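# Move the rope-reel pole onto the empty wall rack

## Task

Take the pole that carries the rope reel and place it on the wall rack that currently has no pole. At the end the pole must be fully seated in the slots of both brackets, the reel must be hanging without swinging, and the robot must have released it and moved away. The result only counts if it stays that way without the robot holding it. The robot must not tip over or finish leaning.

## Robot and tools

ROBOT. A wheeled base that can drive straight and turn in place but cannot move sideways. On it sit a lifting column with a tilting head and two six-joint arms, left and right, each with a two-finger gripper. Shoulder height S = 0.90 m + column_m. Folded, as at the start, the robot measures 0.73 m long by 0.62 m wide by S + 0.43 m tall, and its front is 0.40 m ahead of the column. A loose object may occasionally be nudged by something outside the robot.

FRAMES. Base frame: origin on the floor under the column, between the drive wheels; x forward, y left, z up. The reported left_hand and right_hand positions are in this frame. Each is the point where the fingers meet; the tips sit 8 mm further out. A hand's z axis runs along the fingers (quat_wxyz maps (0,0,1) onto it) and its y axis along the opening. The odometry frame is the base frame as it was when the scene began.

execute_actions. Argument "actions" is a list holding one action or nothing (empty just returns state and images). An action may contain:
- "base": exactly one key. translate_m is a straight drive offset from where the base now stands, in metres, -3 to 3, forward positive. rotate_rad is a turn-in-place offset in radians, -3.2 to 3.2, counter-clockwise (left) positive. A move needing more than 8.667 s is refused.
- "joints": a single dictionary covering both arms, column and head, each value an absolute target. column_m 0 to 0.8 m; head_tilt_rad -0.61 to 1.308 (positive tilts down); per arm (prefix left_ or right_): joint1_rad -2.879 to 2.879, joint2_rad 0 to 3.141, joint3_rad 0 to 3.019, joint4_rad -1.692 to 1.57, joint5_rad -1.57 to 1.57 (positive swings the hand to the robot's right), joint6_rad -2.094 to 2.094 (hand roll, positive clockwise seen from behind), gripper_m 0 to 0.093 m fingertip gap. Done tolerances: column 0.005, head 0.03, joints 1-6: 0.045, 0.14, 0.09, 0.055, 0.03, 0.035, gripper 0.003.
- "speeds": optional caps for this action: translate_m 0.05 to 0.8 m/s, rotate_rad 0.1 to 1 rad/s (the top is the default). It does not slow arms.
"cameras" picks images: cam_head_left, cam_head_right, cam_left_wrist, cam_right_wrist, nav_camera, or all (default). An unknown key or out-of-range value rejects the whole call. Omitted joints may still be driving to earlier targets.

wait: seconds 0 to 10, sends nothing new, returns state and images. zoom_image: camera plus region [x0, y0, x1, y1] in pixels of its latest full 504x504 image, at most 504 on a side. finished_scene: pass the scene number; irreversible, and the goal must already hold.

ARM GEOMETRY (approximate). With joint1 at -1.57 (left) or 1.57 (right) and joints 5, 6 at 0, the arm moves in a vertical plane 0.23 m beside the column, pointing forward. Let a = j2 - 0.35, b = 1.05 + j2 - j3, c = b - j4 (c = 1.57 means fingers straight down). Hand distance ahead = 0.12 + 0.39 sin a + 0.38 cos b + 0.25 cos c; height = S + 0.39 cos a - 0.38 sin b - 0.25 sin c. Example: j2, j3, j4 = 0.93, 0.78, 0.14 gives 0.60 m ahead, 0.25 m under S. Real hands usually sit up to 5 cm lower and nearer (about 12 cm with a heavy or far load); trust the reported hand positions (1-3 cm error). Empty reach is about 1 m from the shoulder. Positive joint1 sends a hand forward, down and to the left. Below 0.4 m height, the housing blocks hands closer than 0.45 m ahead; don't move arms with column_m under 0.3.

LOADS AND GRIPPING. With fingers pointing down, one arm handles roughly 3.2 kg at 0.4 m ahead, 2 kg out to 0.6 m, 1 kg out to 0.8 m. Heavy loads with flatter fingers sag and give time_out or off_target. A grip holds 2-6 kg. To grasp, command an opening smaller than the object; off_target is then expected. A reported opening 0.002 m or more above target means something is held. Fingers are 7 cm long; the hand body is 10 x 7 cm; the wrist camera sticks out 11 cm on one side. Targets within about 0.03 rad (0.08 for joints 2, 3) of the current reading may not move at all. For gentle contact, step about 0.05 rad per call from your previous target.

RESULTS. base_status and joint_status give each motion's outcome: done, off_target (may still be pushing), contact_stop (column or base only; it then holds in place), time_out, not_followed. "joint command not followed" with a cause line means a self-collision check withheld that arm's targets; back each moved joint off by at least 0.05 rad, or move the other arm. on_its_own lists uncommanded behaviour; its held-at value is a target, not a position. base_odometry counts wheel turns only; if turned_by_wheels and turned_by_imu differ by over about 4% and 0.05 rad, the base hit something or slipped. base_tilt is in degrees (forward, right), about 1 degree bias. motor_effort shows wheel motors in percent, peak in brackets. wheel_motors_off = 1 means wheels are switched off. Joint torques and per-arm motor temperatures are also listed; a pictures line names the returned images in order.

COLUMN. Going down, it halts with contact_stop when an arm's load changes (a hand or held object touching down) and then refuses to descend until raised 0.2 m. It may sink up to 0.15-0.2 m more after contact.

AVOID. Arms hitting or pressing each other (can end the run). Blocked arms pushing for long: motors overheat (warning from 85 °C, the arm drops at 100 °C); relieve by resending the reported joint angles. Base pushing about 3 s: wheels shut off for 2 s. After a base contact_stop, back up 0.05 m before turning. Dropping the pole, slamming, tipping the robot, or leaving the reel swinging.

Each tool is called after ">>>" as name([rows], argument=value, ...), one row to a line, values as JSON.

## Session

>>> execute_actions(actions=[])

Scene clock: 0.00 s.
Joint torques (N m, as the arm reports them, + toward a larger angle): no reading
Motor temperatures (°C, as the motors report them): left_arm=[22 21 21 21 22 22] | right_arm=[21 23 19 18 19 20]
base_odometry: x=+0.000 y=+0.000 heading=+0.000 (m, m, rad; odometry frame)
turned_by_wheels: +0.000 (rad since the last result)
turned_by_imu: +0.000 (rad since the last result)
base_tilt: forward=+0.3 right=-0.4 (deg)
base_status: not commanded
joint_positions: column_m=+0.556 head_tilt_rad=+0.887 left_joint1_rad=-1.588 left_joint2_rad=+0.876 left_joint3_rad=+0.410 left_joint4_rad=-0.936 left_joint5_rad=-0.042 left_joint6_rad=+0.025 left_gripper_m=+0.094 right_joint1_rad=+1.570 right_joint2_rad=+0.858 right_joint3_rad=+0.420 right_joint4_rad=-0.920 right_joint5_rad=-0.037 right_joint6_rad=-0.030 right_gripper_m=+0.095
joint_status: not commanded
wheel_motors_off: 0
motor_effort: left_wheel=+1 right_wheel=+6 (%)
left_hand: x=+0.1514 y=+0.2282 z=+1.2523 quat_wxyz=(+0.425, -0.027, -0.905, -0.009) (m; base frame)
right_hand: x=+0.1630 y=-0.2193 z=+1.2485 quat_wxyz=(+0.405, +0.006, -0.914, -0.023) (m; base frame)
pictures: cam_head_left, cam_head_right, cam_left_wrist, cam_right_wrist, nav_camera
camera_calibration (this result's frames):
cam_head_left: T_world_to_cam=[[-0.0777946, -0.993196, 0.0866578, -0.10195], [-0.803311, 0.0109667, -0.595459, 0.959359], [0.590458, -0.115937, -0.798698, 1.13159], [0, 0, 0, 1]] pos_world=[0.0945764, 0.0194153, 1.48389]
cam_head_right: T_world_to_cam=[[-0.0808299, -0.993526, 0.0798267, -0.140429], [-0.797831, 0.0164874, -0.602655, 0.967533], [0.597437, -0.112401, -0.793999, 1.13013], [0, 0, 0, 1]] pos_world=[0.0853929, -0.0284437, 1.49162]
cam_left_wrist: T_world_to_cam=[[-0.056666, -0.998304, 0.0133384, 0.21903], [-0.0775677, 0.0177216, 0.99683, -1.23532], [-0.995375, 0.0554517, -0.0784404, 0.357694], [0, 0, 0, 1]] pos_world=[0.272631, 0.220715, 1.25654]
cam_right_wrist: T_world_to_cam=[[0.00829479, -0.998967, -0.0446727, -0.166657], [-0.0966586, -0.045266, 0.994288, -1.23268], [-0.995283, -0.00392941, -0.0969343, 0.40496], [0, 0, 0, 1]] pos_world=[0.285283, -0.220693, 1.25745]
Images, in order (width x height): cam_head_left 504x504, cam_head_right 504x504, cam_left_wrist 504x504, cam_right_wrist 504x504, nav_camera 504x504.

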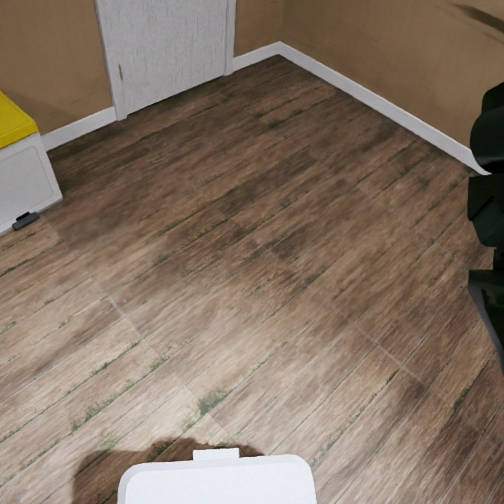

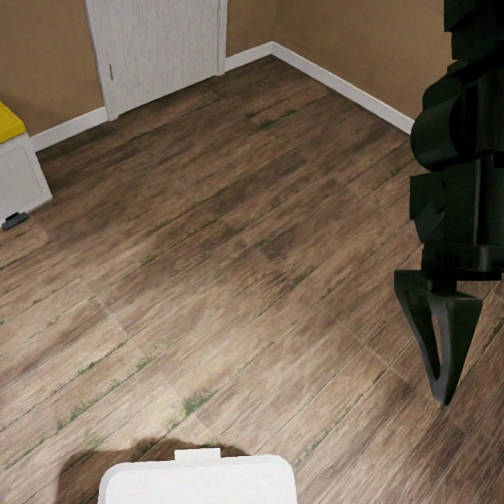

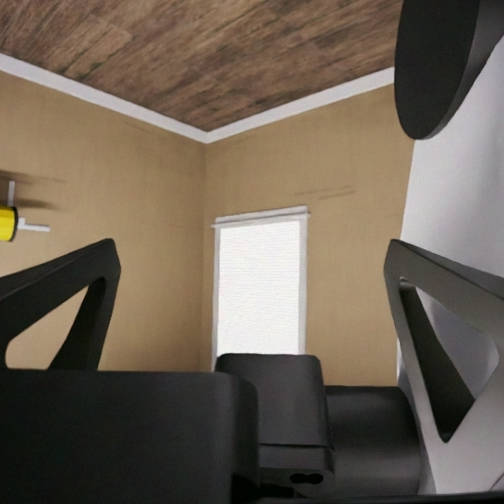

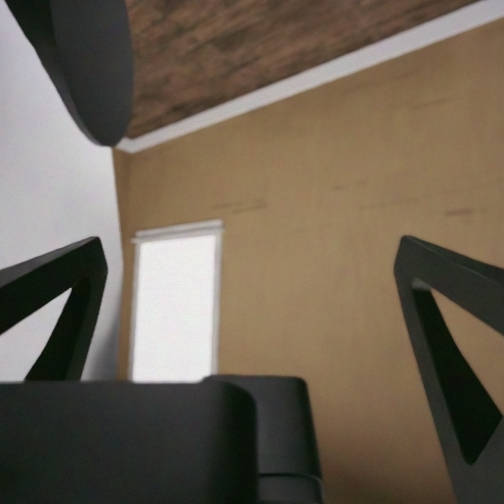

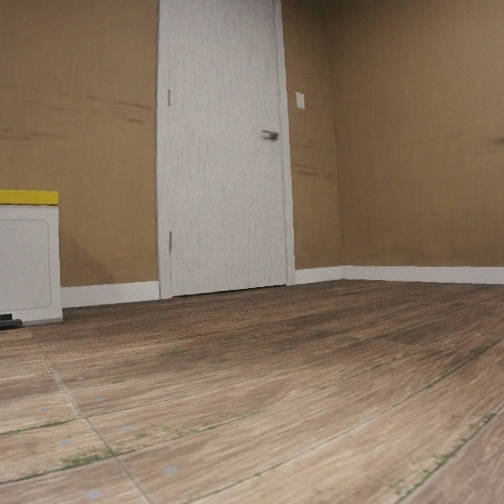

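>>> execute_actions([
  {"base": {"rotate_rad": 2.33}, "joints": {"head_tilt_rad": 0.4, "left_joint1_rad": -1.57, "left_joint2_rad": 1.134, "left_joint3_rad": 0.757, "left_joint4_rad": -0.144, "left_joint5_rad": -1.0, "left_joint6_rad": 1.0, "right_joint1_rad": 1.57, "right_joint2_rad": 1.134, "right_joint3_rad": 0.757, "right_joint4_rad": -0.144, "right_joint5_rad": 0, "right_joint6_rad": 1.57}},
], cameras=["cam_head_left", "cam_left_wrist", "nav_camera"])

Scene clock: 41.67 s.
Joint torques (N m, as the arm reports them, + toward a larger angle): left_arm=[  1.46 -13.93   0.67   0.89  -0.61   0.14] | right_arm=[ -0.78 -14.25   0.9    0.57   0.22   0.  ]
Motor temperatures (°C, as the motors report them): left_arm=[22 22 21 21 22 22] | right_arm=[21 24 19 18 19 20]
base_odometry: x=+0.000 y=+0.000 heading=+2.329 (m, m, rad; odometry frame)
turned_by_wheels: +2.329 (rad since the last result)
turned_by_imu: +2.341 (rad since the last result)
base_tilt: forward=+0.3 right=-0.5 (deg)
base_status: done
joint_positions: column_m=+0.556 head_tilt_rad=+0.419 left_joint1_rad=-1.571 left_joint2_rad=+1.132 left_joint3_rad=+0.758 left_joint4_rad=-0.154 left_joint5_rad=-0.996 left_joint6_rad=+0.989 left_gripper_m=+0.094 right_joint1_rad=+1.570 right_joint2_rad=+1.136 right_joint3_rad=+0.761 right_joint4_rad=-0.154 right_joint5_rad=-0.001 right_joint6_rad=+1.562 right_gripper_m=+0.095
joint_status: all done
wheel_motors_off: 0
motor_effort: left_wheel=-4(47) right_wheel=+3(63) (%)
left_hand: x=+0.4523 y=+0.3686 z=+1.1853 quat_wxyz=(+0.228, -0.418, -0.773, -0.419) (m; base frame)
right_hand: x=+0.4525 y=-0.2254 z=+1.1058 quat_wxyz=(+0.002, -0.704, -0.710, +0.001) (m; base frame)
pictures: cam_head_left, cam_left_wrist, nav_camera
camera_calibration (this result's frames):
cam_head_left: T_world_to_cam=[[-0.108541, -0.993196, 0.0421945, -0.031841], [-0.447892, 0.0109667, -0.89402, 1.40203], [0.887475, -0.115937, -0.446035, 0.572858], [0, 0, 0, 1]] pos_world=[0.116106, 0.0194153, 1.5103]
cam_left_wrist: T_world_to_cam=[[-0.840179, -0.300083, -0.451718, 1.02541], [-0.439798, -0.11032, 0.891295, -0.811614], [-0.317296, 0.947512, -0.0392877, -0.037685], [0, 0, 0, 1]] pos_world=[0.492624, 0.253878, 1.1851]
Images, in order (width x height): cam_head_left 504x504, cam_left_wrist 504x504, nav_camera 504x504.

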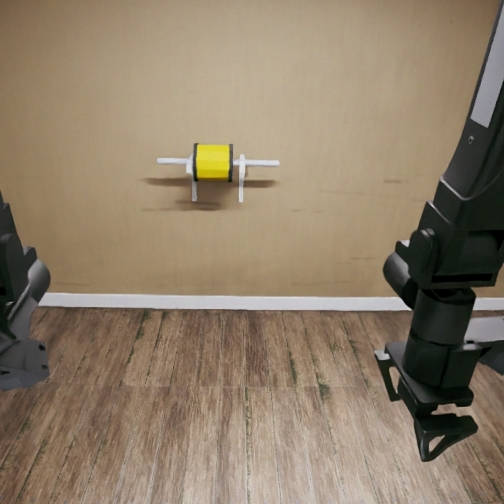

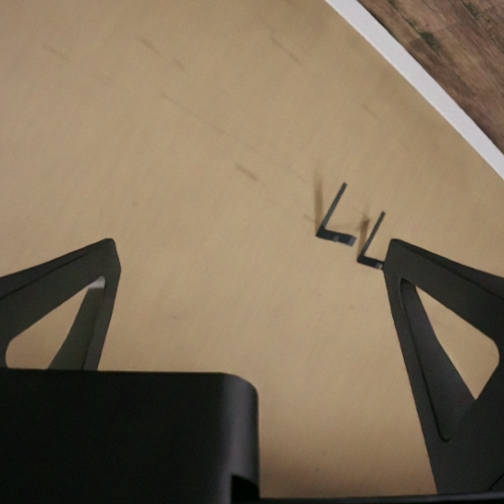

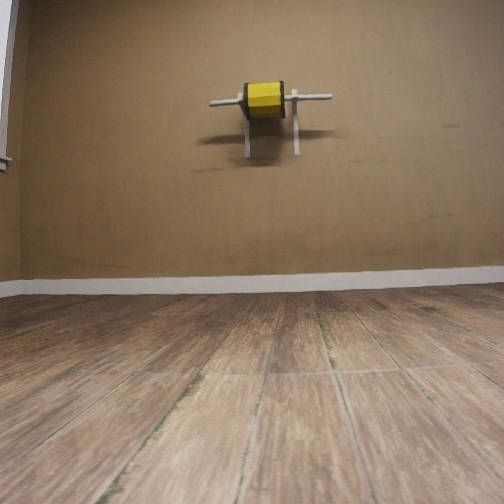

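Both visible. Zooming for measurements.

>>> zoom_image(camera="cam_head_left", region=[150, 130, 290, 215])

>>> zoom_image(camera="nav_camera", region=[200, 70, 340, 165])

>>> zoom_image(camera="cam_left_wrist", region=[295, 170, 405, 280])

>>> zoom_image(camera="cam_head_left", region=[30, 270, 410, 400])

Region (150, 130, 290, 215) of cam_head_left's 504x504 image, scaled by 3.600, with more detail than that image has; it fills the top 306 rows of this view, and the rest is white.

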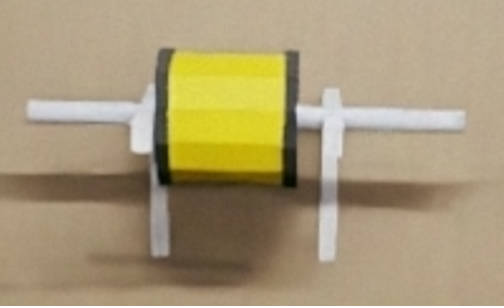

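Region (200, 70, 340, 165) of nav_camera's 504x504 image, scaled by 3.600, with more detail than that image has; it fills the top 342 rows of this view, and the rest is white.

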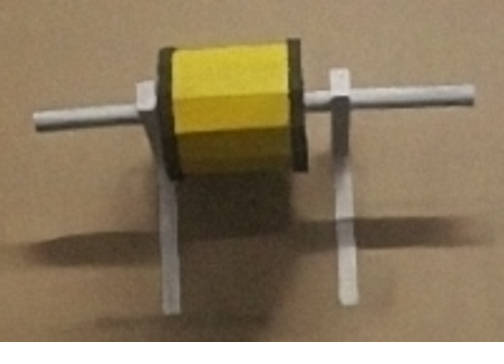

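Region (295, 170, 405, 280) of cam_left_wrist's 504x504 image, scaled by 4.582, with more detail than that image has.

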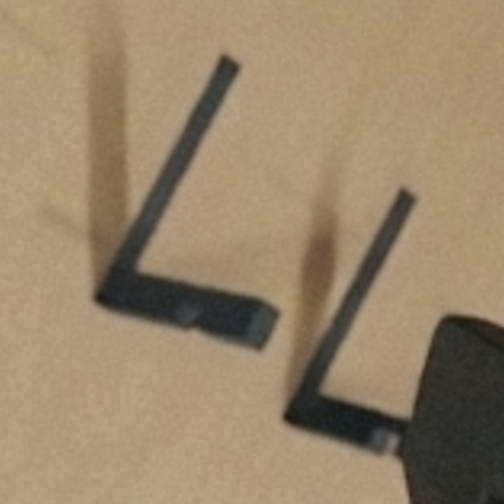

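Region (30, 270, 410, 400) of cam_head_left's 504x504 image, scaled by 1.326, with more detail than that image has; it fills the top 172 rows of this view, and the rest is white.

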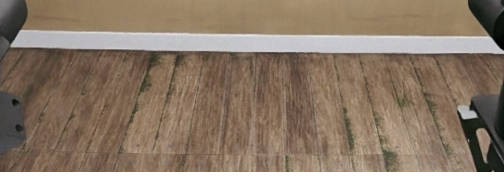

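>>> execute_actions([
  {"base": {"translate_m": 1.55}, "joints": {"column_m": 0.54, "head_tilt_rad": 0.75, "left_joint5_rad": 0, "left_joint6_rad": -1.57}},
], cameras=["cam_head_left", "cam_head_right", "cam_left_wrist", "cam_right_wrist"])

Scene clock: 89.80 s.
Joint torques (N m, as the arm reports them, + toward a larger angle): left_arm=[  1.07 -13.55   0.68   0.81   0.15  -0.01] | right_arm=[ -0.62 -14.52   1.27   0.71   0.23  -0.02]
Motor temperatures (°C, as the motors report them): left_arm=[22 23 21 21 23 22] | right_arm=[21 24 19 18 19 20]
base_odometry: x=-1.067 y=+1.125 heading=+2.331 (m, m, rad; odometry frame)
turned_by_wheels: +0.002 (rad since the last result)
turned_by_imu: -0.004 (rad since the last result)
base_tilt: forward=+0.4 right=-0.5 (deg)
base_status: done
joint_positions: column_m=+0.540 head_tilt_rad=+0.753 left_joint1_rad=-1.571 left_joint2_rad=+1.132 left_joint3_rad=+0.756 left_joint4_rad=-0.154 left_joint5_rad=-0.004 left_joint6_rad=-1.559 left_gripper_m=+0.094 right_joint1_rad=+1.570 right_joint2_rad=+1.135 right_joint3_rad=+0.757 right_joint4_rad=-0.154 right_joint5_rad=-0.001 right_joint6_rad=+1.562 right_gripper_m=+0.095
joint_status: all done
wheel_motors_off: 0
motor_effort: left_wheel=+1(80) right_wheel=-1(59) (%)
left_hand: x=+0.4507 y=+0.2249 z=+1.0906 quat_wxyz=(+0.001, +0.703, -0.711, -0.004) (m; base frame)
right_hand: x=+0.4498 y=-0.2254 z=+1.0895 quat_wxyz=(+0.004, -0.704, -0.710, +0.003) (m; base frame)
pictures: cam_head_left, cam_head_right, cam_left_wrist, cam_right_wrist
camera_calibration (this result's frames):
cam_head_left: T_world_to_cam=[[-0.088716, -0.993196, 0.0754391, -0.0828839], [-0.716174, 0.0109667, -0.697835, 1.10162], [0.69226, -0.115937, -0.712274, 0.981711], [0, 0, 0, 1]] pos_world=[0.101996, 0.0194153, 1.47425]
cam_head_right: T_world_to_cam=[[-0.0908074, -0.993526, 0.0682626, -0.120993], [-0.70978, 0.0164874, -0.704231, 1.10841], [0.698546, -0.112401, -0.706682, 0.979002], [0, 0, 0, 1]] pos_world=[0.0918588, -0.0284437, 1.48068]
cam_left_wrist: T_world_to_cam=[[0.999861, -0.0165423, -0.00215733, -0.44518], [-0.0123156, -0.819169, 0.57342, -0.430303], [-0.0112529, -0.573314, -0.819259, 1.14902], [0, 0, 0, 1]] pos_world=[0.452748, 0.298892, 1.18713]
cam_right_wrist: T_world_to_cam=[[-0.999614, -0.0170503, 0.0219537, 0.419859], [-0.000529858, 0.801327, 0.598226, -0.468074], [-0.027792, 0.597983, -0.801027, 1.14258], [0, 0, 0, 1]] pos_world=[0.451203, -0.301007, 1.18604]
Images, in order (width x height): cam_head_left 504x504, cam_head_right 504x504, cam_left_wrist 504x504, cam_right_wrist 504x504.

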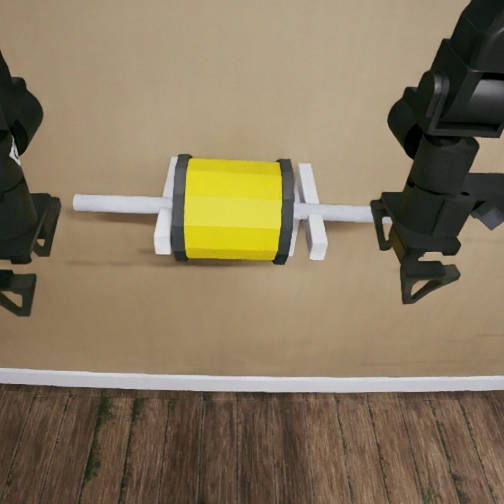

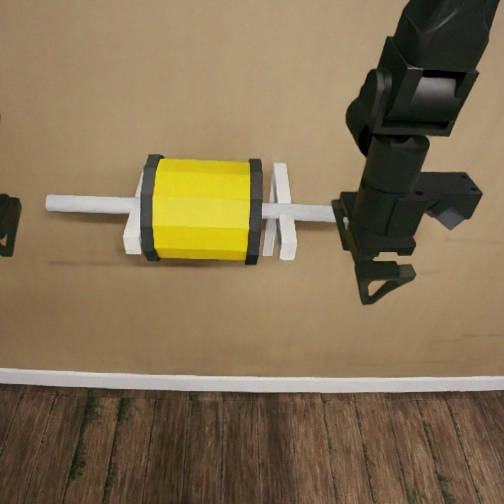

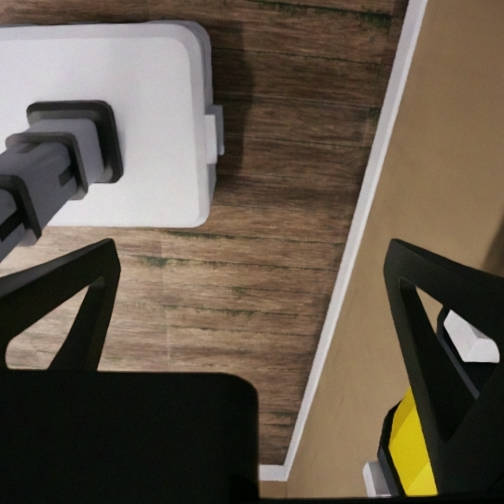

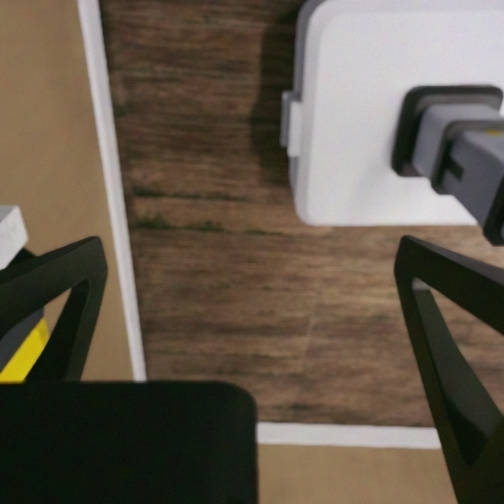

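>>> zoom_image(camera="cam_head_left", region=[60, 150, 228, 270])

>>> zoom_image(camera="cam_head_left", region=[228, 150, 396, 270])

Region (60, 150, 228, 270) of cam_head_left's 504x504 image, scaled by 3.000, with more detail than that image has; it fills the top 360 rows of this view, and the rest is white.

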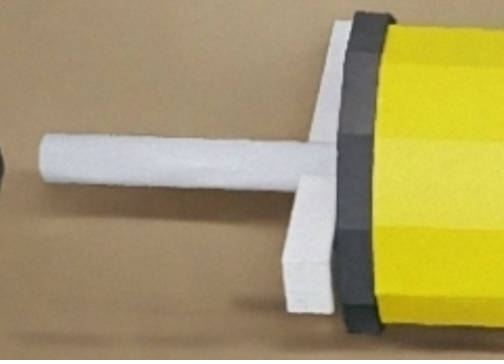

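Region (228, 150, 396, 270) of cam_head_left's 504x504 image, scaled by 3.000, with more detail than that image has; it fills the top 360 rows of this view, and the rest is white.

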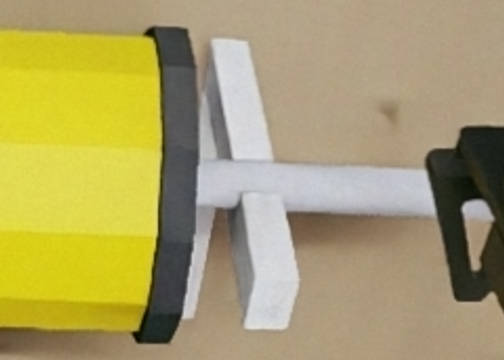

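>>> execute_actions([
  {"base": {"rotate_rad": -0.064}, "joints": {"column_m": 0.51}},
], cameras=[])

>>> execute_actions([
  {"base": {"translate_m": 0.236}, "joints": {"head_tilt_rad": 0.95}},
], cameras=["cam_head_left", "cam_left_wrist", "cam_right_wrist"])

Scene clock: 124.93 s.
Joint torques (N m, as the arm reports them, + toward a larger angle): left_arm=[  1.24 -13.7    0.79   0.86   0.12  -0.01] | right_arm=[ -0.49 -14.34   1.14   0.63   0.22   0.  ]
Motor temperatures (°C, as the motors report them): left_arm=[22 23 21 21 23 22] | right_arm=[21 25 19 18 19 20]
base_odometry: x=-1.067 y=+1.125 heading=+2.269 (m, m, rad; odometry frame)
turned_by_wheels: -0.062 (rad since the last result)
turned_by_imu: -0.062 (rad since the last result)
base_tilt: forward=+0.3 right=-0.5 (deg)
base_status: done
joint_positions: column_m=+0.510 head_tilt_rad=+0.753 left_joint1_rad=-1.571 left_joint2_rad=+1.132 left_joint3_rad=+0.756 left_joint4_rad=-0.154 left_joint5_rad=-0.003 left_joint6_rad=-1.559 left_gripper_m=+0.094 right_joint1_rad=+1.570 right_joint2_rad=+1.135 right_joint3_rad=+0.757 right_joint4_rad=-0.154 right_joint5_rad=-0.001 right_joint6_rad=+1.562 right_gripper_m=+0.095
joint_status: all done
wheel_motors_off: 0
motor_effort: left_wheel=+0(59) right_wheel=+0(55) (%)
left_hand: x=+0.4507 y=+0.2248 z=+1.0606 quat_wxyz=(+0.001, +0.703, -0.711, -0.003) (m; base frame)
right_hand: x=+0.4498 y=-0.2254 z=+1.0595 quat_wxyz=(+0.004, -0.704, -0.710, +0.003) (m; base frame)
pictures: none
No camera images: the call's "cameras" was empty. Leave "cameras" out to get every camera's image.

Scene clock: 126.83 s.
Joint torques (N m, as the arm reports them, + toward a larger angle): left_arm=[  1.05 -13.72   0.67   0.85   0.13  -0.01] | right_arm=[ -0.55 -14.52   1.16   0.64   0.23  -0.01]
Motor temperatures (°C, as the motors report them): left_arm=[22 23 21 21 23 22] | right_arm=[21 25 19 18 19 20]
base_odometry: x=-1.218 y=+1.306 heading=+2.267 (m, m, rad; odometry frame)
turned_by_wheels: -0.002 (rad since the last result)
turned_by_imu: -0.003 (rad since the last result)
base_tilt: forward=+0.5 right=-0.5 (deg)
base_status: done
joint_positions: column_m=+0.510 head_tilt_rad=+0.951 left_joint1_rad=-1.571 left_joint2_rad=+1.132 left_joint3_rad=+0.757 left_joint4_rad=-0.154 left_joint5_rad=-0.003 left_joint6_rad=-1.559 left_gripper_m=+0.094 right_joint1_rad=+1.570 right_joint2_rad=+1.135 right_joint3_rad=+0.757 right_joint4_rad=-0.154 right_joint5_rad=-0.001 right_joint6_rad=+1.562 right_gripper_m=+0.095
joint_status: all done
wheel_motors_off: 0
motor_effort: left_wheel=-1(59) right_wheel=+1(65) (%)
left_hand: x=+0.4512 y=+0.2248 z=+1.0606 quat_wxyz=(+0.001, +0.703, -0.711, -0.003) (m; base frame)
right_hand: x=+0.4503 y=-0.2254 z=+1.0595 quat_wxyz=(+0.003, -0.704, -0.710, +0.003) (m; base frame)
pictures: cam_head_left, cam_left_wrist, cam_right_wrist
camera_calibration (this result's frames):
cam_head_left: T_world_to_cam=[[-0.0721276, -0.993196, 0.0914287, -0.105369], [-0.839544, 0.0109667, -0.54318, 0.85546], [0.538482, -0.115937, -0.834623, 1.15105], [0, 0, 0, 1]] pos_world=[0.0907783, 0.0194153, 1.43499]
cam_left_wrist: T_world_to_cam=[[0.999862, -0.0165386, -0.00138211, -0.446546], [-0.012749, -0.818731, 0.574036, -0.413764], [-0.0106253, -0.573939, -0.818829, 1.12378], [0, 0, 0, 1]] pos_world=[0.45315, 0.298834, 1.15708]
cam_right_wrist: T_world_to_cam=[[-0.99963, -0.0170507, 0.021191, 0.421808], [-0.000986522, 0.801327, 0.598225, -0.449927], [-0.0271811, 0.597983, -0.801048, 1.11832], [0, 0, 0, 1]] pos_world=[0.451605, -0.301007, 1.15605]
Images, in order (width x height): cam_head_left 504x504, cam_left_wrist 504x504, cam_right_wrist 504x504.

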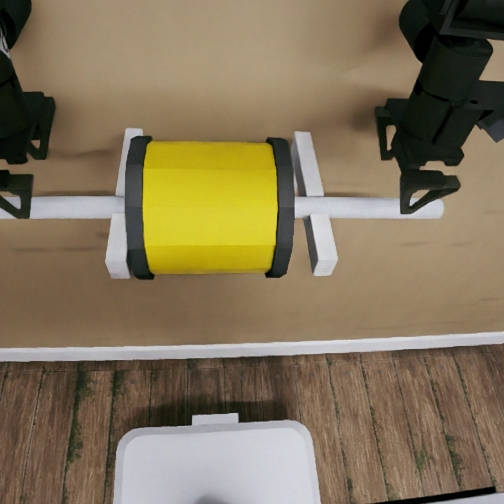

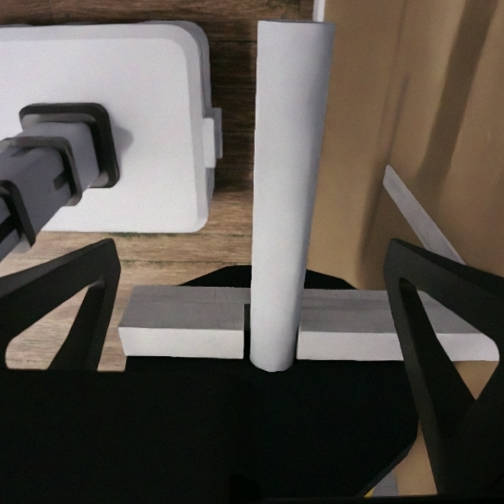

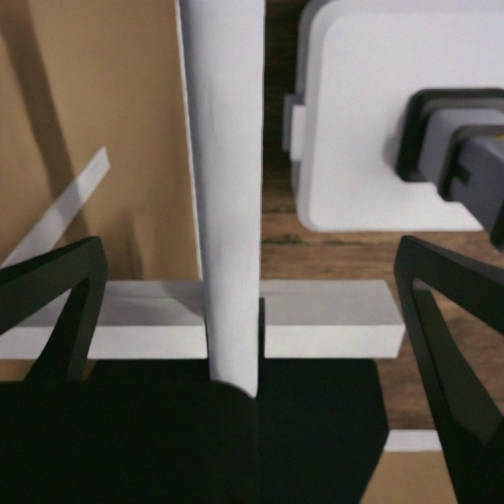

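>>> execute_actions([
  {"base": {"translate_m": 0.012}, "joints": {"column_m": 0.41}},
], cameras=["cam_head_left", "cam_left_wrist", "cam_right_wrist"])

Scene clock: 140.67 s.
Joint torques (N m, as the arm reports them, + toward a larger angle): left_arm=[  1.05 -13.63   0.72   0.83   0.12  -0.01] | right_arm=[ -0.81 -14.21   1.28   0.57   0.23   0.02]
Motor temperatures (°C, as the motors report them): left_arm=[22 23 21 21 23 22] | right_arm=[21 25 19 18 19 20]
base_odometry: x=-1.226 y=+1.315 heading=+2.267 (m, m, rad; odometry frame)
turned_by_wheels: +0.000 (rad since the last result)
turned_by_imu: -0.001 (rad since the last result)
base_tilt: forward=+0.4 right=-0.5 (deg)
base_status: done
joint_positions: column_m=+0.410 head_tilt_rad=+0.951 left_joint1_rad=-1.571 left_joint2_rad=+1.132 left_joint3_rad=+0.756 left_joint4_rad=-0.154 left_joint5_rad=-0.003 left_joint6_rad=-1.559 left_gripper_m=+0.094 right_joint1_rad=+1.570 right_joint2_rad=+1.135 right_joint3_rad=+0.757 right_joint4_rad=-0.154 right_joint5_rad=-0.001 right_joint6_rad=+1.562 right_gripper_m=+0.095
joint_status: all done
wheel_motors_off: 0
motor_effort: left_wheel=-2(34) right_wheel=+0(30) (%)
left_hand: x=+0.4509 y=+0.2248 z=+0.9606 quat_wxyz=(+0.001, +0.703, -0.711, -0.003) (m; base frame)
right_hand: x=+0.4502 y=-0.2254 z=+0.9596 quat_wxyz=(+0.003, -0.704, -0.710, +0.003) (m; base frame)
pictures: cam_head_left, cam_left_wrist, cam_right_wrist
camera_calibration (this result's frames):
cam_head_left: T_world_to_cam=[[-0.0721124, -0.993196, 0.0914406, -0.0962439], [-0.839634, 0.0109667, -0.543041, 0.800956], [0.538344, -0.115937, -0.834712, 1.06772], [0, 0, 0, 1]] pos_world=[0.0907682, 0.0194153, 1.33499]
cam_left_wrist: T_world_to_cam=[[0.999862, -0.0165388, -0.00176354, -0.44608], [-0.0125302, -0.818731, 0.57404, -0.356459], [-0.0109378, -0.573939, -0.818825, 1.04202], [0, 0, 0, 1]] pos_world=[0.452949, 0.298834, 1.05707]
cam_right_wrist: T_world_to_cam=[[-0.99963, -0.0170507, 0.021191, 0.423821], [-0.000986522, 0.801327, 0.598225, -0.390171], [-0.0271811, 0.597983, -0.801048, 1.0383], [0, 0, 0, 1]] pos_world=[0.451502, -0.301007, 1.05616]
Images, in order (width x height): cam_head_left 504x504, cam_left_wrist 504x504, cam_right_wrist 504x504.

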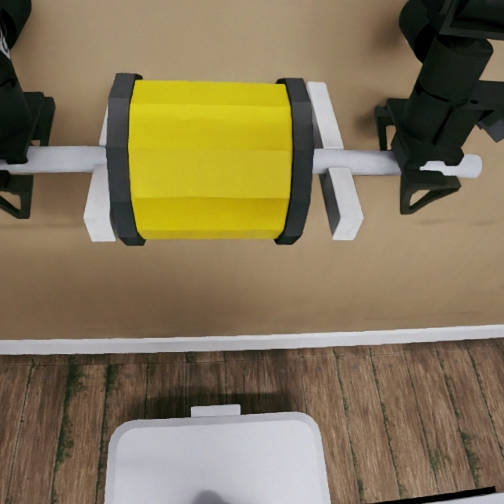

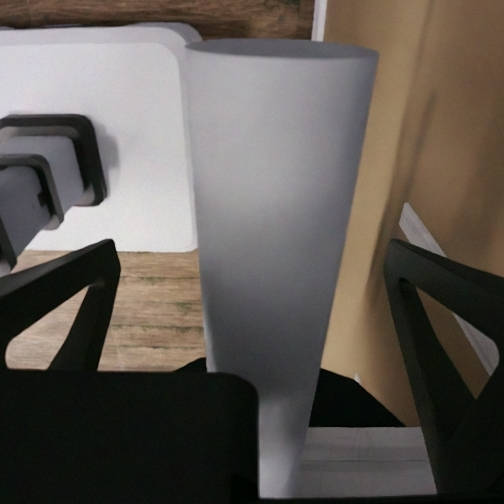

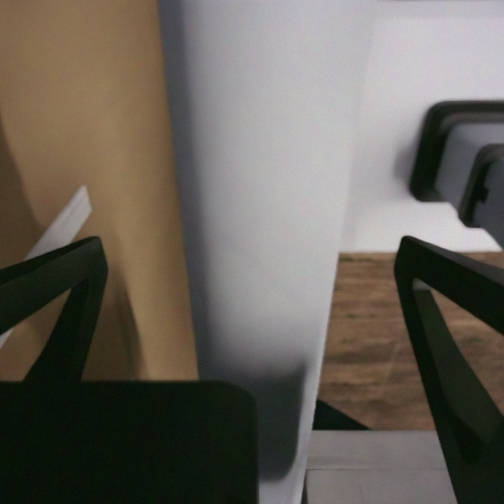

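>>> execute_actions([
  {"base": {"rotate_rad": -0.012}, "joints": {"left_gripper_m": 0.0, "right_gripper_m": 0.0}},
], cameras=[])

>>> execute_actions([
  {"joints": {"column_m": 0.49}},
], cameras=["cam_head_left", "cam_left_wrist"])

Scene clock: 148.63 s.
Joint torques (N m, as the arm reports them, + toward a larger angle): left_arm=[  0.97 -13.56   0.72   0.81   0.09  -0.04] | right_arm=[ -0.85 -14.27   1.22   0.63   0.2    0.04]
Motor temperatures (°C, as the motors report them): left_arm=[22 23 21 21 23 22] | right_arm=[21 25 19 18 19 20]
base_odometry: x=-1.226 y=+1.315 heading=+2.257 (m, m, rad; odometry frame)
turned_by_wheels: -0.009 (rad since the last result)
turned_by_imu: -0.010 (rad since the last result)
base_tilt: forward=+0.3 right=-0.6 (deg)
base_status: done
joint_positions: column_m=+0.410 head_tilt_rad=+0.951 left_joint1_rad=-1.571 left_joint2_rad=+1.132 left_joint3_rad=+0.756 left_joint4_rad=-0.154 left_joint5_rad=-0.003 left_joint6_rad=-1.557 left_gripper_m=+0.025 right_joint1_rad=+1.570 right_joint2_rad=+1.135 right_joint3_rad=+0.757 right_joint4_rad=-0.154 right_joint5_rad=-0.001 right_joint6_rad=+1.557 right_gripper_m=+0.026
joint_status: left_gripper_m off_target (ended at +0.025, target +0.000); right_gripper_m off_target (ended at +0.026, target +0.000)
wheel_motors_off: 0
motor_effort: left_wheel=+2(59) right_wheel=-1(53) (%)
left_hand: x=+0.4511 y=+0.2247 z=+0.9606 quat_wxyz=(+0.001, +0.702, -0.712, -0.003) (m; base frame)
right_hand: x=+0.4504 y=-0.2254 z=+0.9596 quat_wxyz=(+0.003, -0.702, -0.712, +0.002) (m; base frame)
pictures: none
No camera images: the call's "cameras" was empty. Leave "cameras" out to get every camera's image.

Scene clock: 150.27 s.
Joint torques (N m, as the arm reports them, + toward a larger angle): left_arm=[  1.1  -15.23   0.59   0.63   0.11  -0.05] | right_arm=[ -0.73 -15.79   1.04   0.46   0.22   0.05]
Motor temperatures (°C, as the motors report them): left_arm=[22 23 21 21 23 22] | right_arm=[21 25 19 18 19 20]
base_odometry: x=-1.226 y=+1.315 heading=+2.257 (m, m, rad; odometry frame)
turned_by_wheels: +0.000 (rad since the last result)
turned_by_imu: +0.000 (rad since the last result)
base_tilt: forward=+0.5 right=-0.5 (deg)
base_status: not commanded
joint_positions: column_m=+0.490 head_tilt_rad=+0.951 left_joint1_rad=-1.571 left_joint2_rad=+1.149 left_joint3_rad=+0.756 left_joint4_rad=-0.149 left_joint5_rad=-0.003 left_joint6_rad=-1.555 left_gripper_m=+0.025 right_joint1_rad=+1.570 right_joint2_rad=+1.152 right_joint3_rad=+0.756 right_joint4_rad=-0.149 right_joint5_rad=-0.001 right_joint6_rad=+1.557 right_gripper_m=+0.026
joint_status: all done
wheel_motors_off: 0
motor_effort: left_wheel=+4(5) right_wheel=-5(6) (%)
left_hand: x=+0.4458 y=+0.2247 z=+1.0349 quat_wxyz=(+0.006, +0.701, -0.713, -0.007) (m; base frame)
right_hand: x=+0.4449 y=-0.2254 z=+1.0339 quat_wxyz=(+0.008, -0.702, -0.712, +0.007) (m; base frame)
pictures: cam_head_left, cam_left_wrist
camera_calibration (this result's frames):
cam_head_left: T_world_to_cam=[[-0.072112, -0.993196, 0.0914409, -0.103546], [-0.839637, 0.0109667, -0.543038, 0.844313], [0.53834, -0.115937, -0.834715, 1.13438], [0, 0, 0, 1]] pos_world=[0.090768, 0.0194153, 1.41484]
cam_left_wrist: T_world_to_cam=[[0.999682, -0.0207379, -0.0143451, -0.426803], [-0.0087249, -0.818221, 0.574838, -0.401888], [-0.0236584, -0.57453, -0.818142, 1.10778], [0, 0, 0, 1]] pos_world=[0.449369, 0.298768, 1.13122]
Images, in order (width x height): cam_head_left 504x504, cam_left_wrist 504x504.

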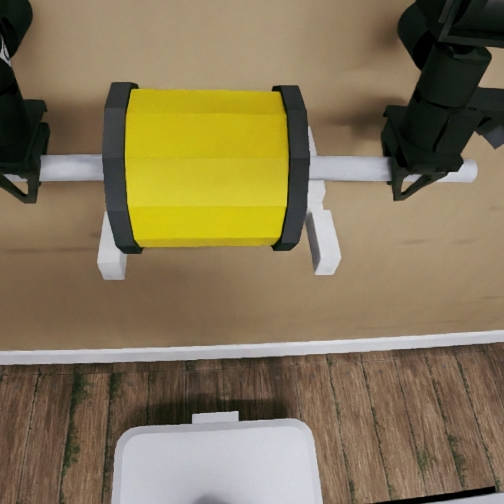

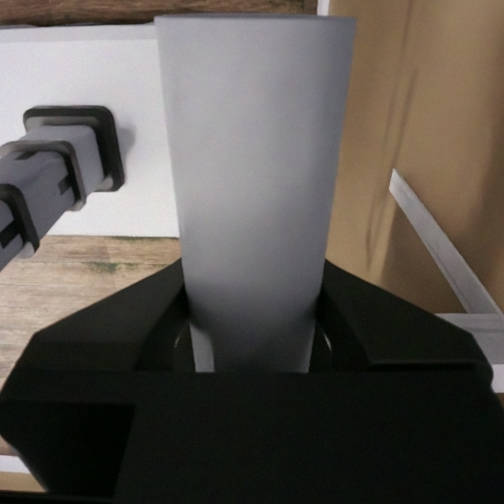

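>>> zoom_image(camera="cam_head_left", region=[70, 130, 350, 300])

Region (70, 130, 350, 300) of cam_head_left's 504x504 image, scaled by 1.800, with more detail than that image has; it fills the top 306 rows of this view, and the rest is white.

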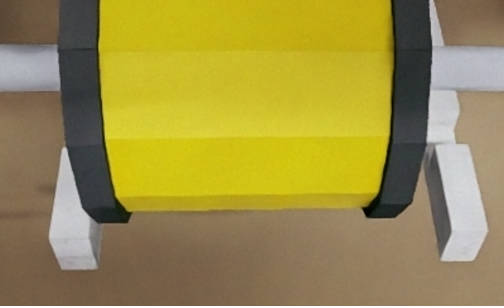

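>>> execute_actions([
  {"base": {"translate_m": -2.30}, "joints": {"head_tilt_rad": 0.5}},
], cameras=[])

>>> execute_actions([
  {"base": {"rotate_rad": 1.565}, "joints": {"column_m": 0.455}},
], cameras=["cam_head_left", "nav_camera"])

Scene clock: 194.57 s.
Joint torques (N m, as the arm reports them, + toward a larger angle): left_arm=[  1.02 -14.79   1.25   0.6    0.11  -0.05] | right_arm=[ -0.71 -15.89   1.61   0.4    0.23   0.06]
Motor temperatures (°C, as the motors report them): left_arm=[22 23 21 21 23 22] | right_arm=[21 25 19 18 19 20]
base_odometry: x=+0.231 y=-0.464 heading=+2.256 (m, m, rad; odometry frame)
turned_by_wheels: -0.001 (rad since the last result)
turned_by_imu: +0.004 (rad since the last result)
base_tilt: forward=+0.4 right=-0.4 (deg)
base_status: done
joint_positions: column_m=+0.490 head_tilt_rad=+0.518 left_joint1_rad=-1.571 left_joint2_rad=+1.151 left_joint3_rad=+0.748 left_joint4_rad=-0.149 left_joint5_rad=-0.003 left_joint6_rad=-1.555 left_gripper_m=+0.025 right_joint1_rad=+1.570 right_joint2_rad=+1.154 right_joint3_rad=+0.747 right_joint4_rad=-0.149 right_joint5_rad=-0.001 right_joint6_rad=+1.557 right_gripper_m=+0.026
joint_status: all done
wheel_motors_off: 0
motor_effort: left_wheel=-1(79) right_wheel=+1(74) (%)
left_hand: x=+0.4398 y=+0.2249 z=+1.0338 quat_wxyz=(+0.010, +0.701, -0.713, -0.011) (m; base frame)
right_hand: x=+0.4384 y=-0.2254 z=+1.0328 quat_wxyz=(+0.012, -0.702, -0.712, +0.011) (m; base frame)
pictures: none
No camera images: the call's "cameras" was empty. Leave "cameras" out to get every camera's image.

Scene clock: 197.67 s.
Joint torques (N m, as the arm reports them, + toward a larger angle): left_arm=[  1.39 -15.12   0.69   0.62   0.09  -0.05] | right_arm=[ -0.69 -16.05   1.19   0.37   0.24   0.04]
Motor temperatures (°C, as the motors report them): left_arm=[22 23 21 21 23 22] | right_arm=[21 25 19 18 19 20]
base_odometry: x=+0.231 y=-0.464 heading=-2.463 (m, m, rad; odometry frame)
turned_by_wheels: +1.564 (rad since the last result)
turned_by_imu: +1.567 (rad since the last result)
base_tilt: forward=+0.4 right=-0.5 (deg)
base_status: done
joint_positions: column_m=+0.455 head_tilt_rad=+0.518 left_joint1_rad=-1.571 left_joint2_rad=+1.151 left_joint3_rad=+0.754 left_joint4_rad=-0.149 left_joint5_rad=-0.003 left_joint6_rad=-1.555 left_gripper_m=+0.025 right_joint1_rad=+1.570 right_joint2_rad=+1.154 right_joint3_rad=+0.754 right_joint4_rad=-0.149 right_joint5_rad=-0.002 right_joint6_rad=+1.557 right_gripper_m=+0.026
joint_status: all done
wheel_motors_off: 0
motor_effort: left_wheel=-4(58) right_wheel=+7(68) (%)
left_hand: x=+0.4438 y=+0.2251 z=+0.9992 quat_wxyz=(+0.007, +0.701, -0.713, -0.009) (m; base frame)
right_hand: x=+0.4424 y=-0.2254 z=+0.9982 quat_wxyz=(+0.010, -0.702, -0.712, +0.009) (m; base frame)
pictures: cam_head_left, nav_camera
camera_calibration (this result's frames):
cam_head_left: T_world_to_cam=[[-0.103848, -0.993196, 0.0526998, -0.0429443], [-0.533932, 0.0109667, -0.845457, 1.24588], [0.839126, -0.115937, -0.531438, 0.653206], [0, 0, 0, 1]] pos_world=[0.112634, 0.0194153, 1.40274]
Images, in order (width x height): cam_head_left 504x504, nav_camera 504x504.

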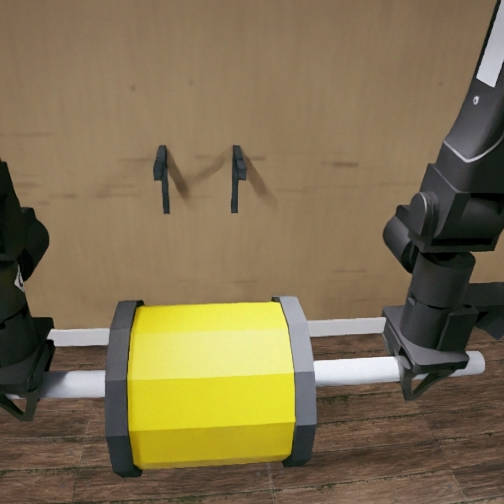

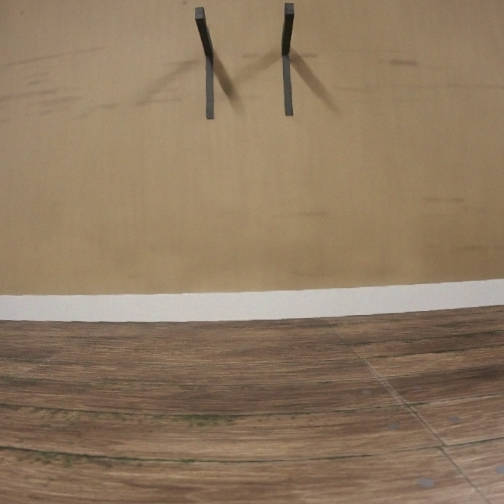

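Very close to aligned. Measuring.

>>> zoom_image(camera="cam_head_left", region=[144, 136, 256, 220])

>>> zoom_image(camera="nav_camera", region=[180, 0, 320, 126])

>>> zoom_image(camera="cam_head_left", region=[85, 290, 337, 490])

Region (144, 136, 256, 220) of cam_head_left's 504x504 image, scaled by 4.500, with more detail than that image has; it fills the top 378 rows of this view, and the rest is white.

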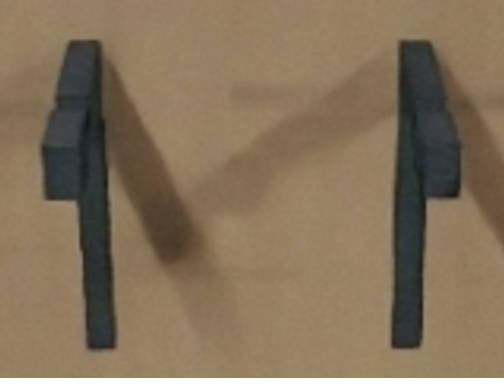

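Region (180, 0, 320, 126) of nav_camera's 504x504 image, scaled by 3.600, with more detail than that image has; it fills the top 454 rows of this view, and the rest is white.

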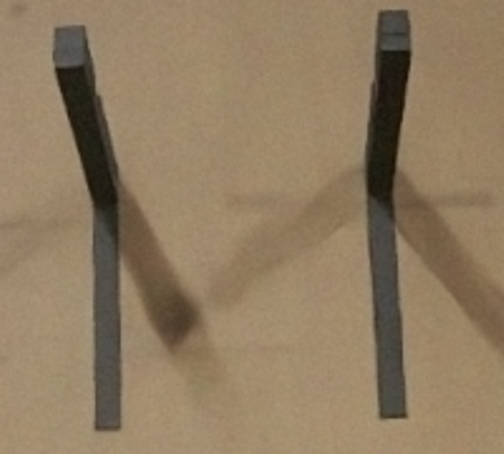

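Region (85, 290, 337, 490) of cam_head_left's 504x504 image, scaled by 2.000, with more detail than that image has; it fills the top 400 rows of this view, and the rest is white.

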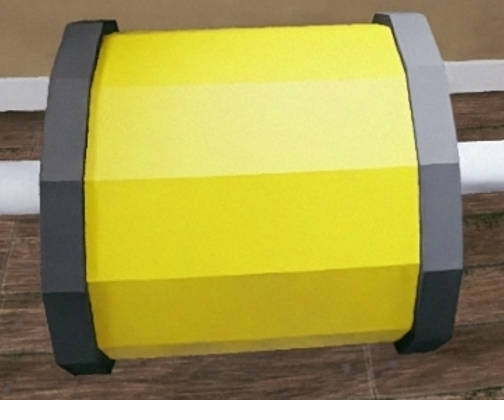

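>>> execute_actions([
  {"base": {"rotate_rad": 0.012}},
], cameras=[])

>>> execute_actions([
  {"base": {"translate_m": 0.99}, "joints": {"head_tilt_rad": 0.95, "column_m": 0.462}},
], cameras=["cam_head_left", "cam_head_right", "cam_left_wrist", "cam_right_wrist"])

Scene clock: 250.83 s.
Joint torques (N m, as the arm reports them, + toward a larger angle): left_arm=[  0.57 -14.91   0.73   0.63   0.07  -0.05] | right_arm=[ -0.34 -16.04   1.25   0.41   0.24   0.04]
Motor temperatures (°C, as the motors report them): left_arm=[22 24 21 21 22 22] | right_arm=[21 25 19 18 19 20]
base_odometry: x=+0.231 y=-0.464 heading=-2.452 (m, m, rad; odometry frame)
turned_by_wheels: +0.011 (rad since the last result)
turned_by_imu: +0.011 (rad since the last result)
base_tilt: forward=+0.4 right=-0.5 (deg)
base_status: done
joint_positions: column_m=+0.455 head_tilt_rad=+0.518 left_joint1_rad=-1.571 left_joint2_rad=+1.151 left_joint3_rad=+0.754 left_joint4_rad=-0.149 left_joint5_rad=-0.002 left_joint6_rad=-1.555 left_gripper_m=+0.025 right_joint1_rad=+1.570 right_joint2_rad=+1.154 right_joint3_rad=+0.754 right_joint4_rad=-0.149 right_joint5_rad=-0.002 right_joint6_rad=+1.557 right_gripper_m=+0.026
joint_status: not commanded
wheel_motors_off: 0
motor_effort: left_wheel=-5(34) right_wheel=+3(31) (%)
left_hand: x=+0.4438 y=+0.2249 z=+0.9992 quat_wxyz=(+0.007, +0.701, -0.713, -0.009) (m; base frame)
right_hand: x=+0.4424 y=-0.2253 z=+0.9982 quat_wxyz=(+0.010, -0.702, -0.712, +0.009) (m; base frame)
pictures: none
No camera images: the call's "cameras" was empty. Leave "cameras" out to get every camera's image.

Scene clock: 254.10 s.
Joint torques (N m, as the arm reports them, + toward a larger angle): left_arm=[  0.96 -15.56   0.64   0.51   0.07  -0.05] | right_arm=[ -0.6  -15.99   1.13   0.42   0.25   0.05]
Motor temperatures (°C, as the motors report them): left_arm=[22 24 21 21 22 22] | right_arm=[21 25 19 18 19 20]
base_odometry: x=-0.532 y=-1.095 heading=-2.451 (m, m, rad; odometry frame)
turned_by_wheels: +0.001 (rad since the last result)
turned_by_imu: -0.002 (rad since the last result)
base_tilt: forward=+0.4 right=-0.4 (deg)
base_status: done
joint_positions: column_m=+0.462 head_tilt_rad=+0.951 left_joint1_rad=-1.571 left_joint2_rad=+1.152 left_joint3_rad=+0.755 left_joint4_rad=-0.149 left_joint5_rad=-0.002 left_joint6_rad=-1.555 left_gripper_m=+0.025 right_joint1_rad=+1.570 right_joint2_rad=+1.156 right_joint3_rad=+0.755 right_joint4_rad=-0.149 right_joint5_rad=-0.002 right_joint6_rad=+1.557 right_gripper_m=+0.026
joint_status: all done
wheel_motors_off: 0
motor_effort: left_wheel=+1(82) right_wheel=-1(60) (%)
left_hand: x=+0.4441 y=+0.2249 z=+1.0058 quat_wxyz=(+0.007, +0.701, -0.713, -0.009) (m; base frame)
right_hand: x=+0.4431 y=-0.2253 z=+1.0046 quat_wxyz=(+0.010, -0.702, -0.712, +0.008) (m; base frame)
pictures: cam_head_left, cam_head_right, cam_left_wrist, cam_right_wrist
camera_calibration (this result's frames):
cam_head_left: T_world_to_cam=[[-0.0721229, -0.993196, 0.0914324, -0.100975], [-0.839572, 0.0109667, -0.543137, 0.829261], [0.538439, -0.115937, -0.834651, 1.11093], [0, 0, 0, 1]] pos_world=[0.0907752, 0.0194153, 1.38687]
cam_head_right: T_world_to_cam=[[-0.0755866, -0.993526, 0.0848082, -0.140376], [-0.834562, 0.0164874, -0.550667, 0.837263], [0.545704, -0.112401, -0.830406, 1.11056], [0, 0, 0, 1]] pos_world=[0.0821023, -0.0284437, 1.39517]
cam_left_wrist: T_world_to_cam=[[0.999613, -0.0207248, -0.0185385, -0.421266], [-0.00629975, -0.818158, 0.574959, -0.386181], [-0.0270833, -0.57462, -0.817972, 1.08543], [0, 0, 0, 1]] pos_world=[0.448067, 0.299023, 1.10208]
cam_right_wrist: T_world_to_cam=[[-0.999015, -0.0223926, 0.0383213, 0.397074], [0.00502224, 0.800824, 0.598879, -0.42064], [-0.0440991, 0.598481, -0.799922, 1.08056], [0, 0, 0, 1]] pos_world=[0.446447, -0.300947, 1.10106]
Images, in order (width x height): cam_head_left 504x504, cam_head_right 504x504, cam_left_wrist 504x504, cam_right_wrist 504x504.

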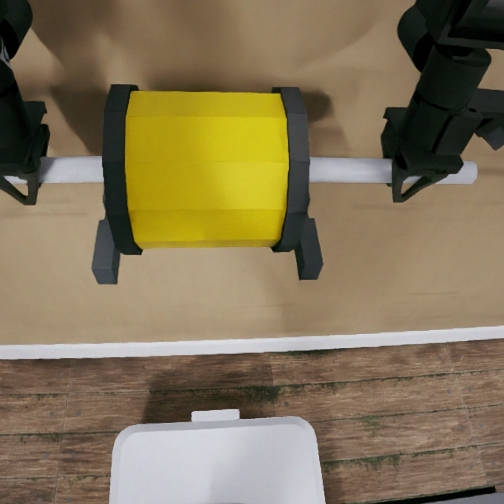

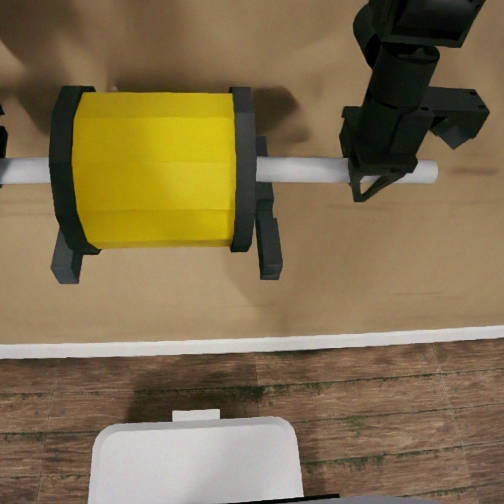

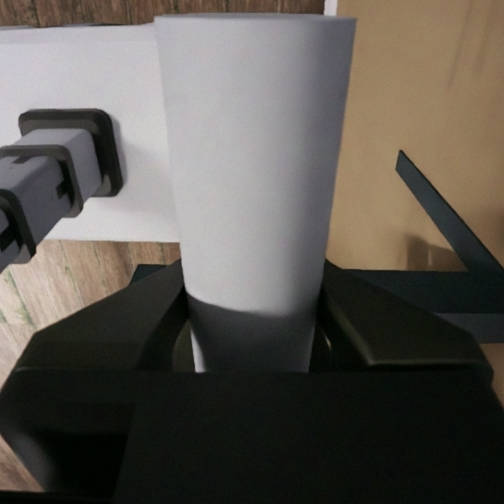

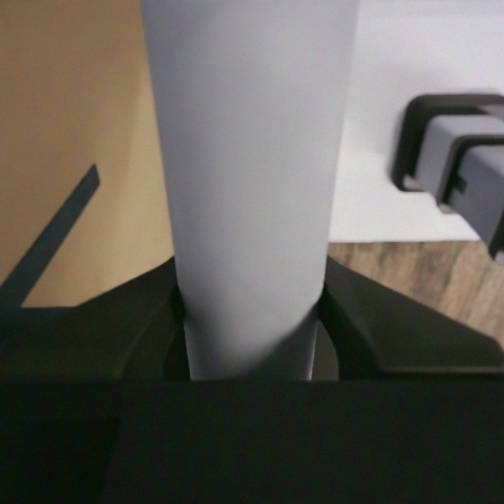

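>>> zoom_image(camera="cam_head_left", region=[70, 130, 350, 300])

>>> zoom_image(camera="cam_head_left", region=[70, 200, 170, 300])

>>> zoom_image(camera="cam_head_left", region=[250, 200, 350, 300])

Region (70, 130, 350, 300) of cam_head_left's 504x504 image, scaled by 1.800, with more detail than that image has; it fills the top 306 rows of this view, and the rest is white.

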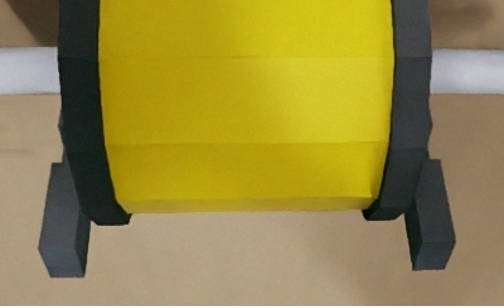

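Region (70, 200, 170, 300) of cam_head_left's 504x504 image, scaled by 5.040, with more detail than that image has.

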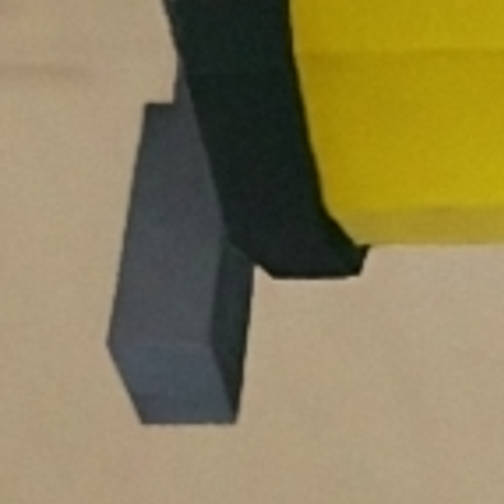

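Region (250, 200, 350, 300) of cam_head_left's 504x504 image, scaled by 5.040, with more detail than that image has.

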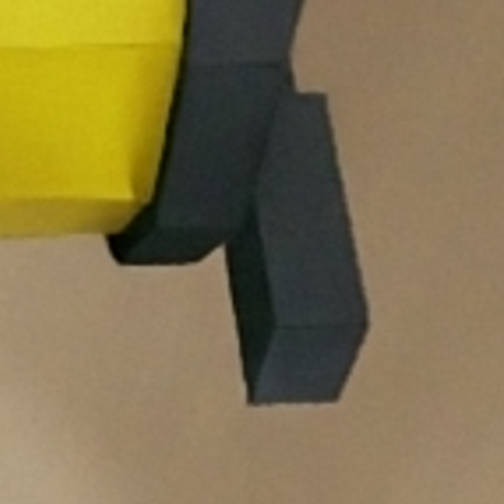

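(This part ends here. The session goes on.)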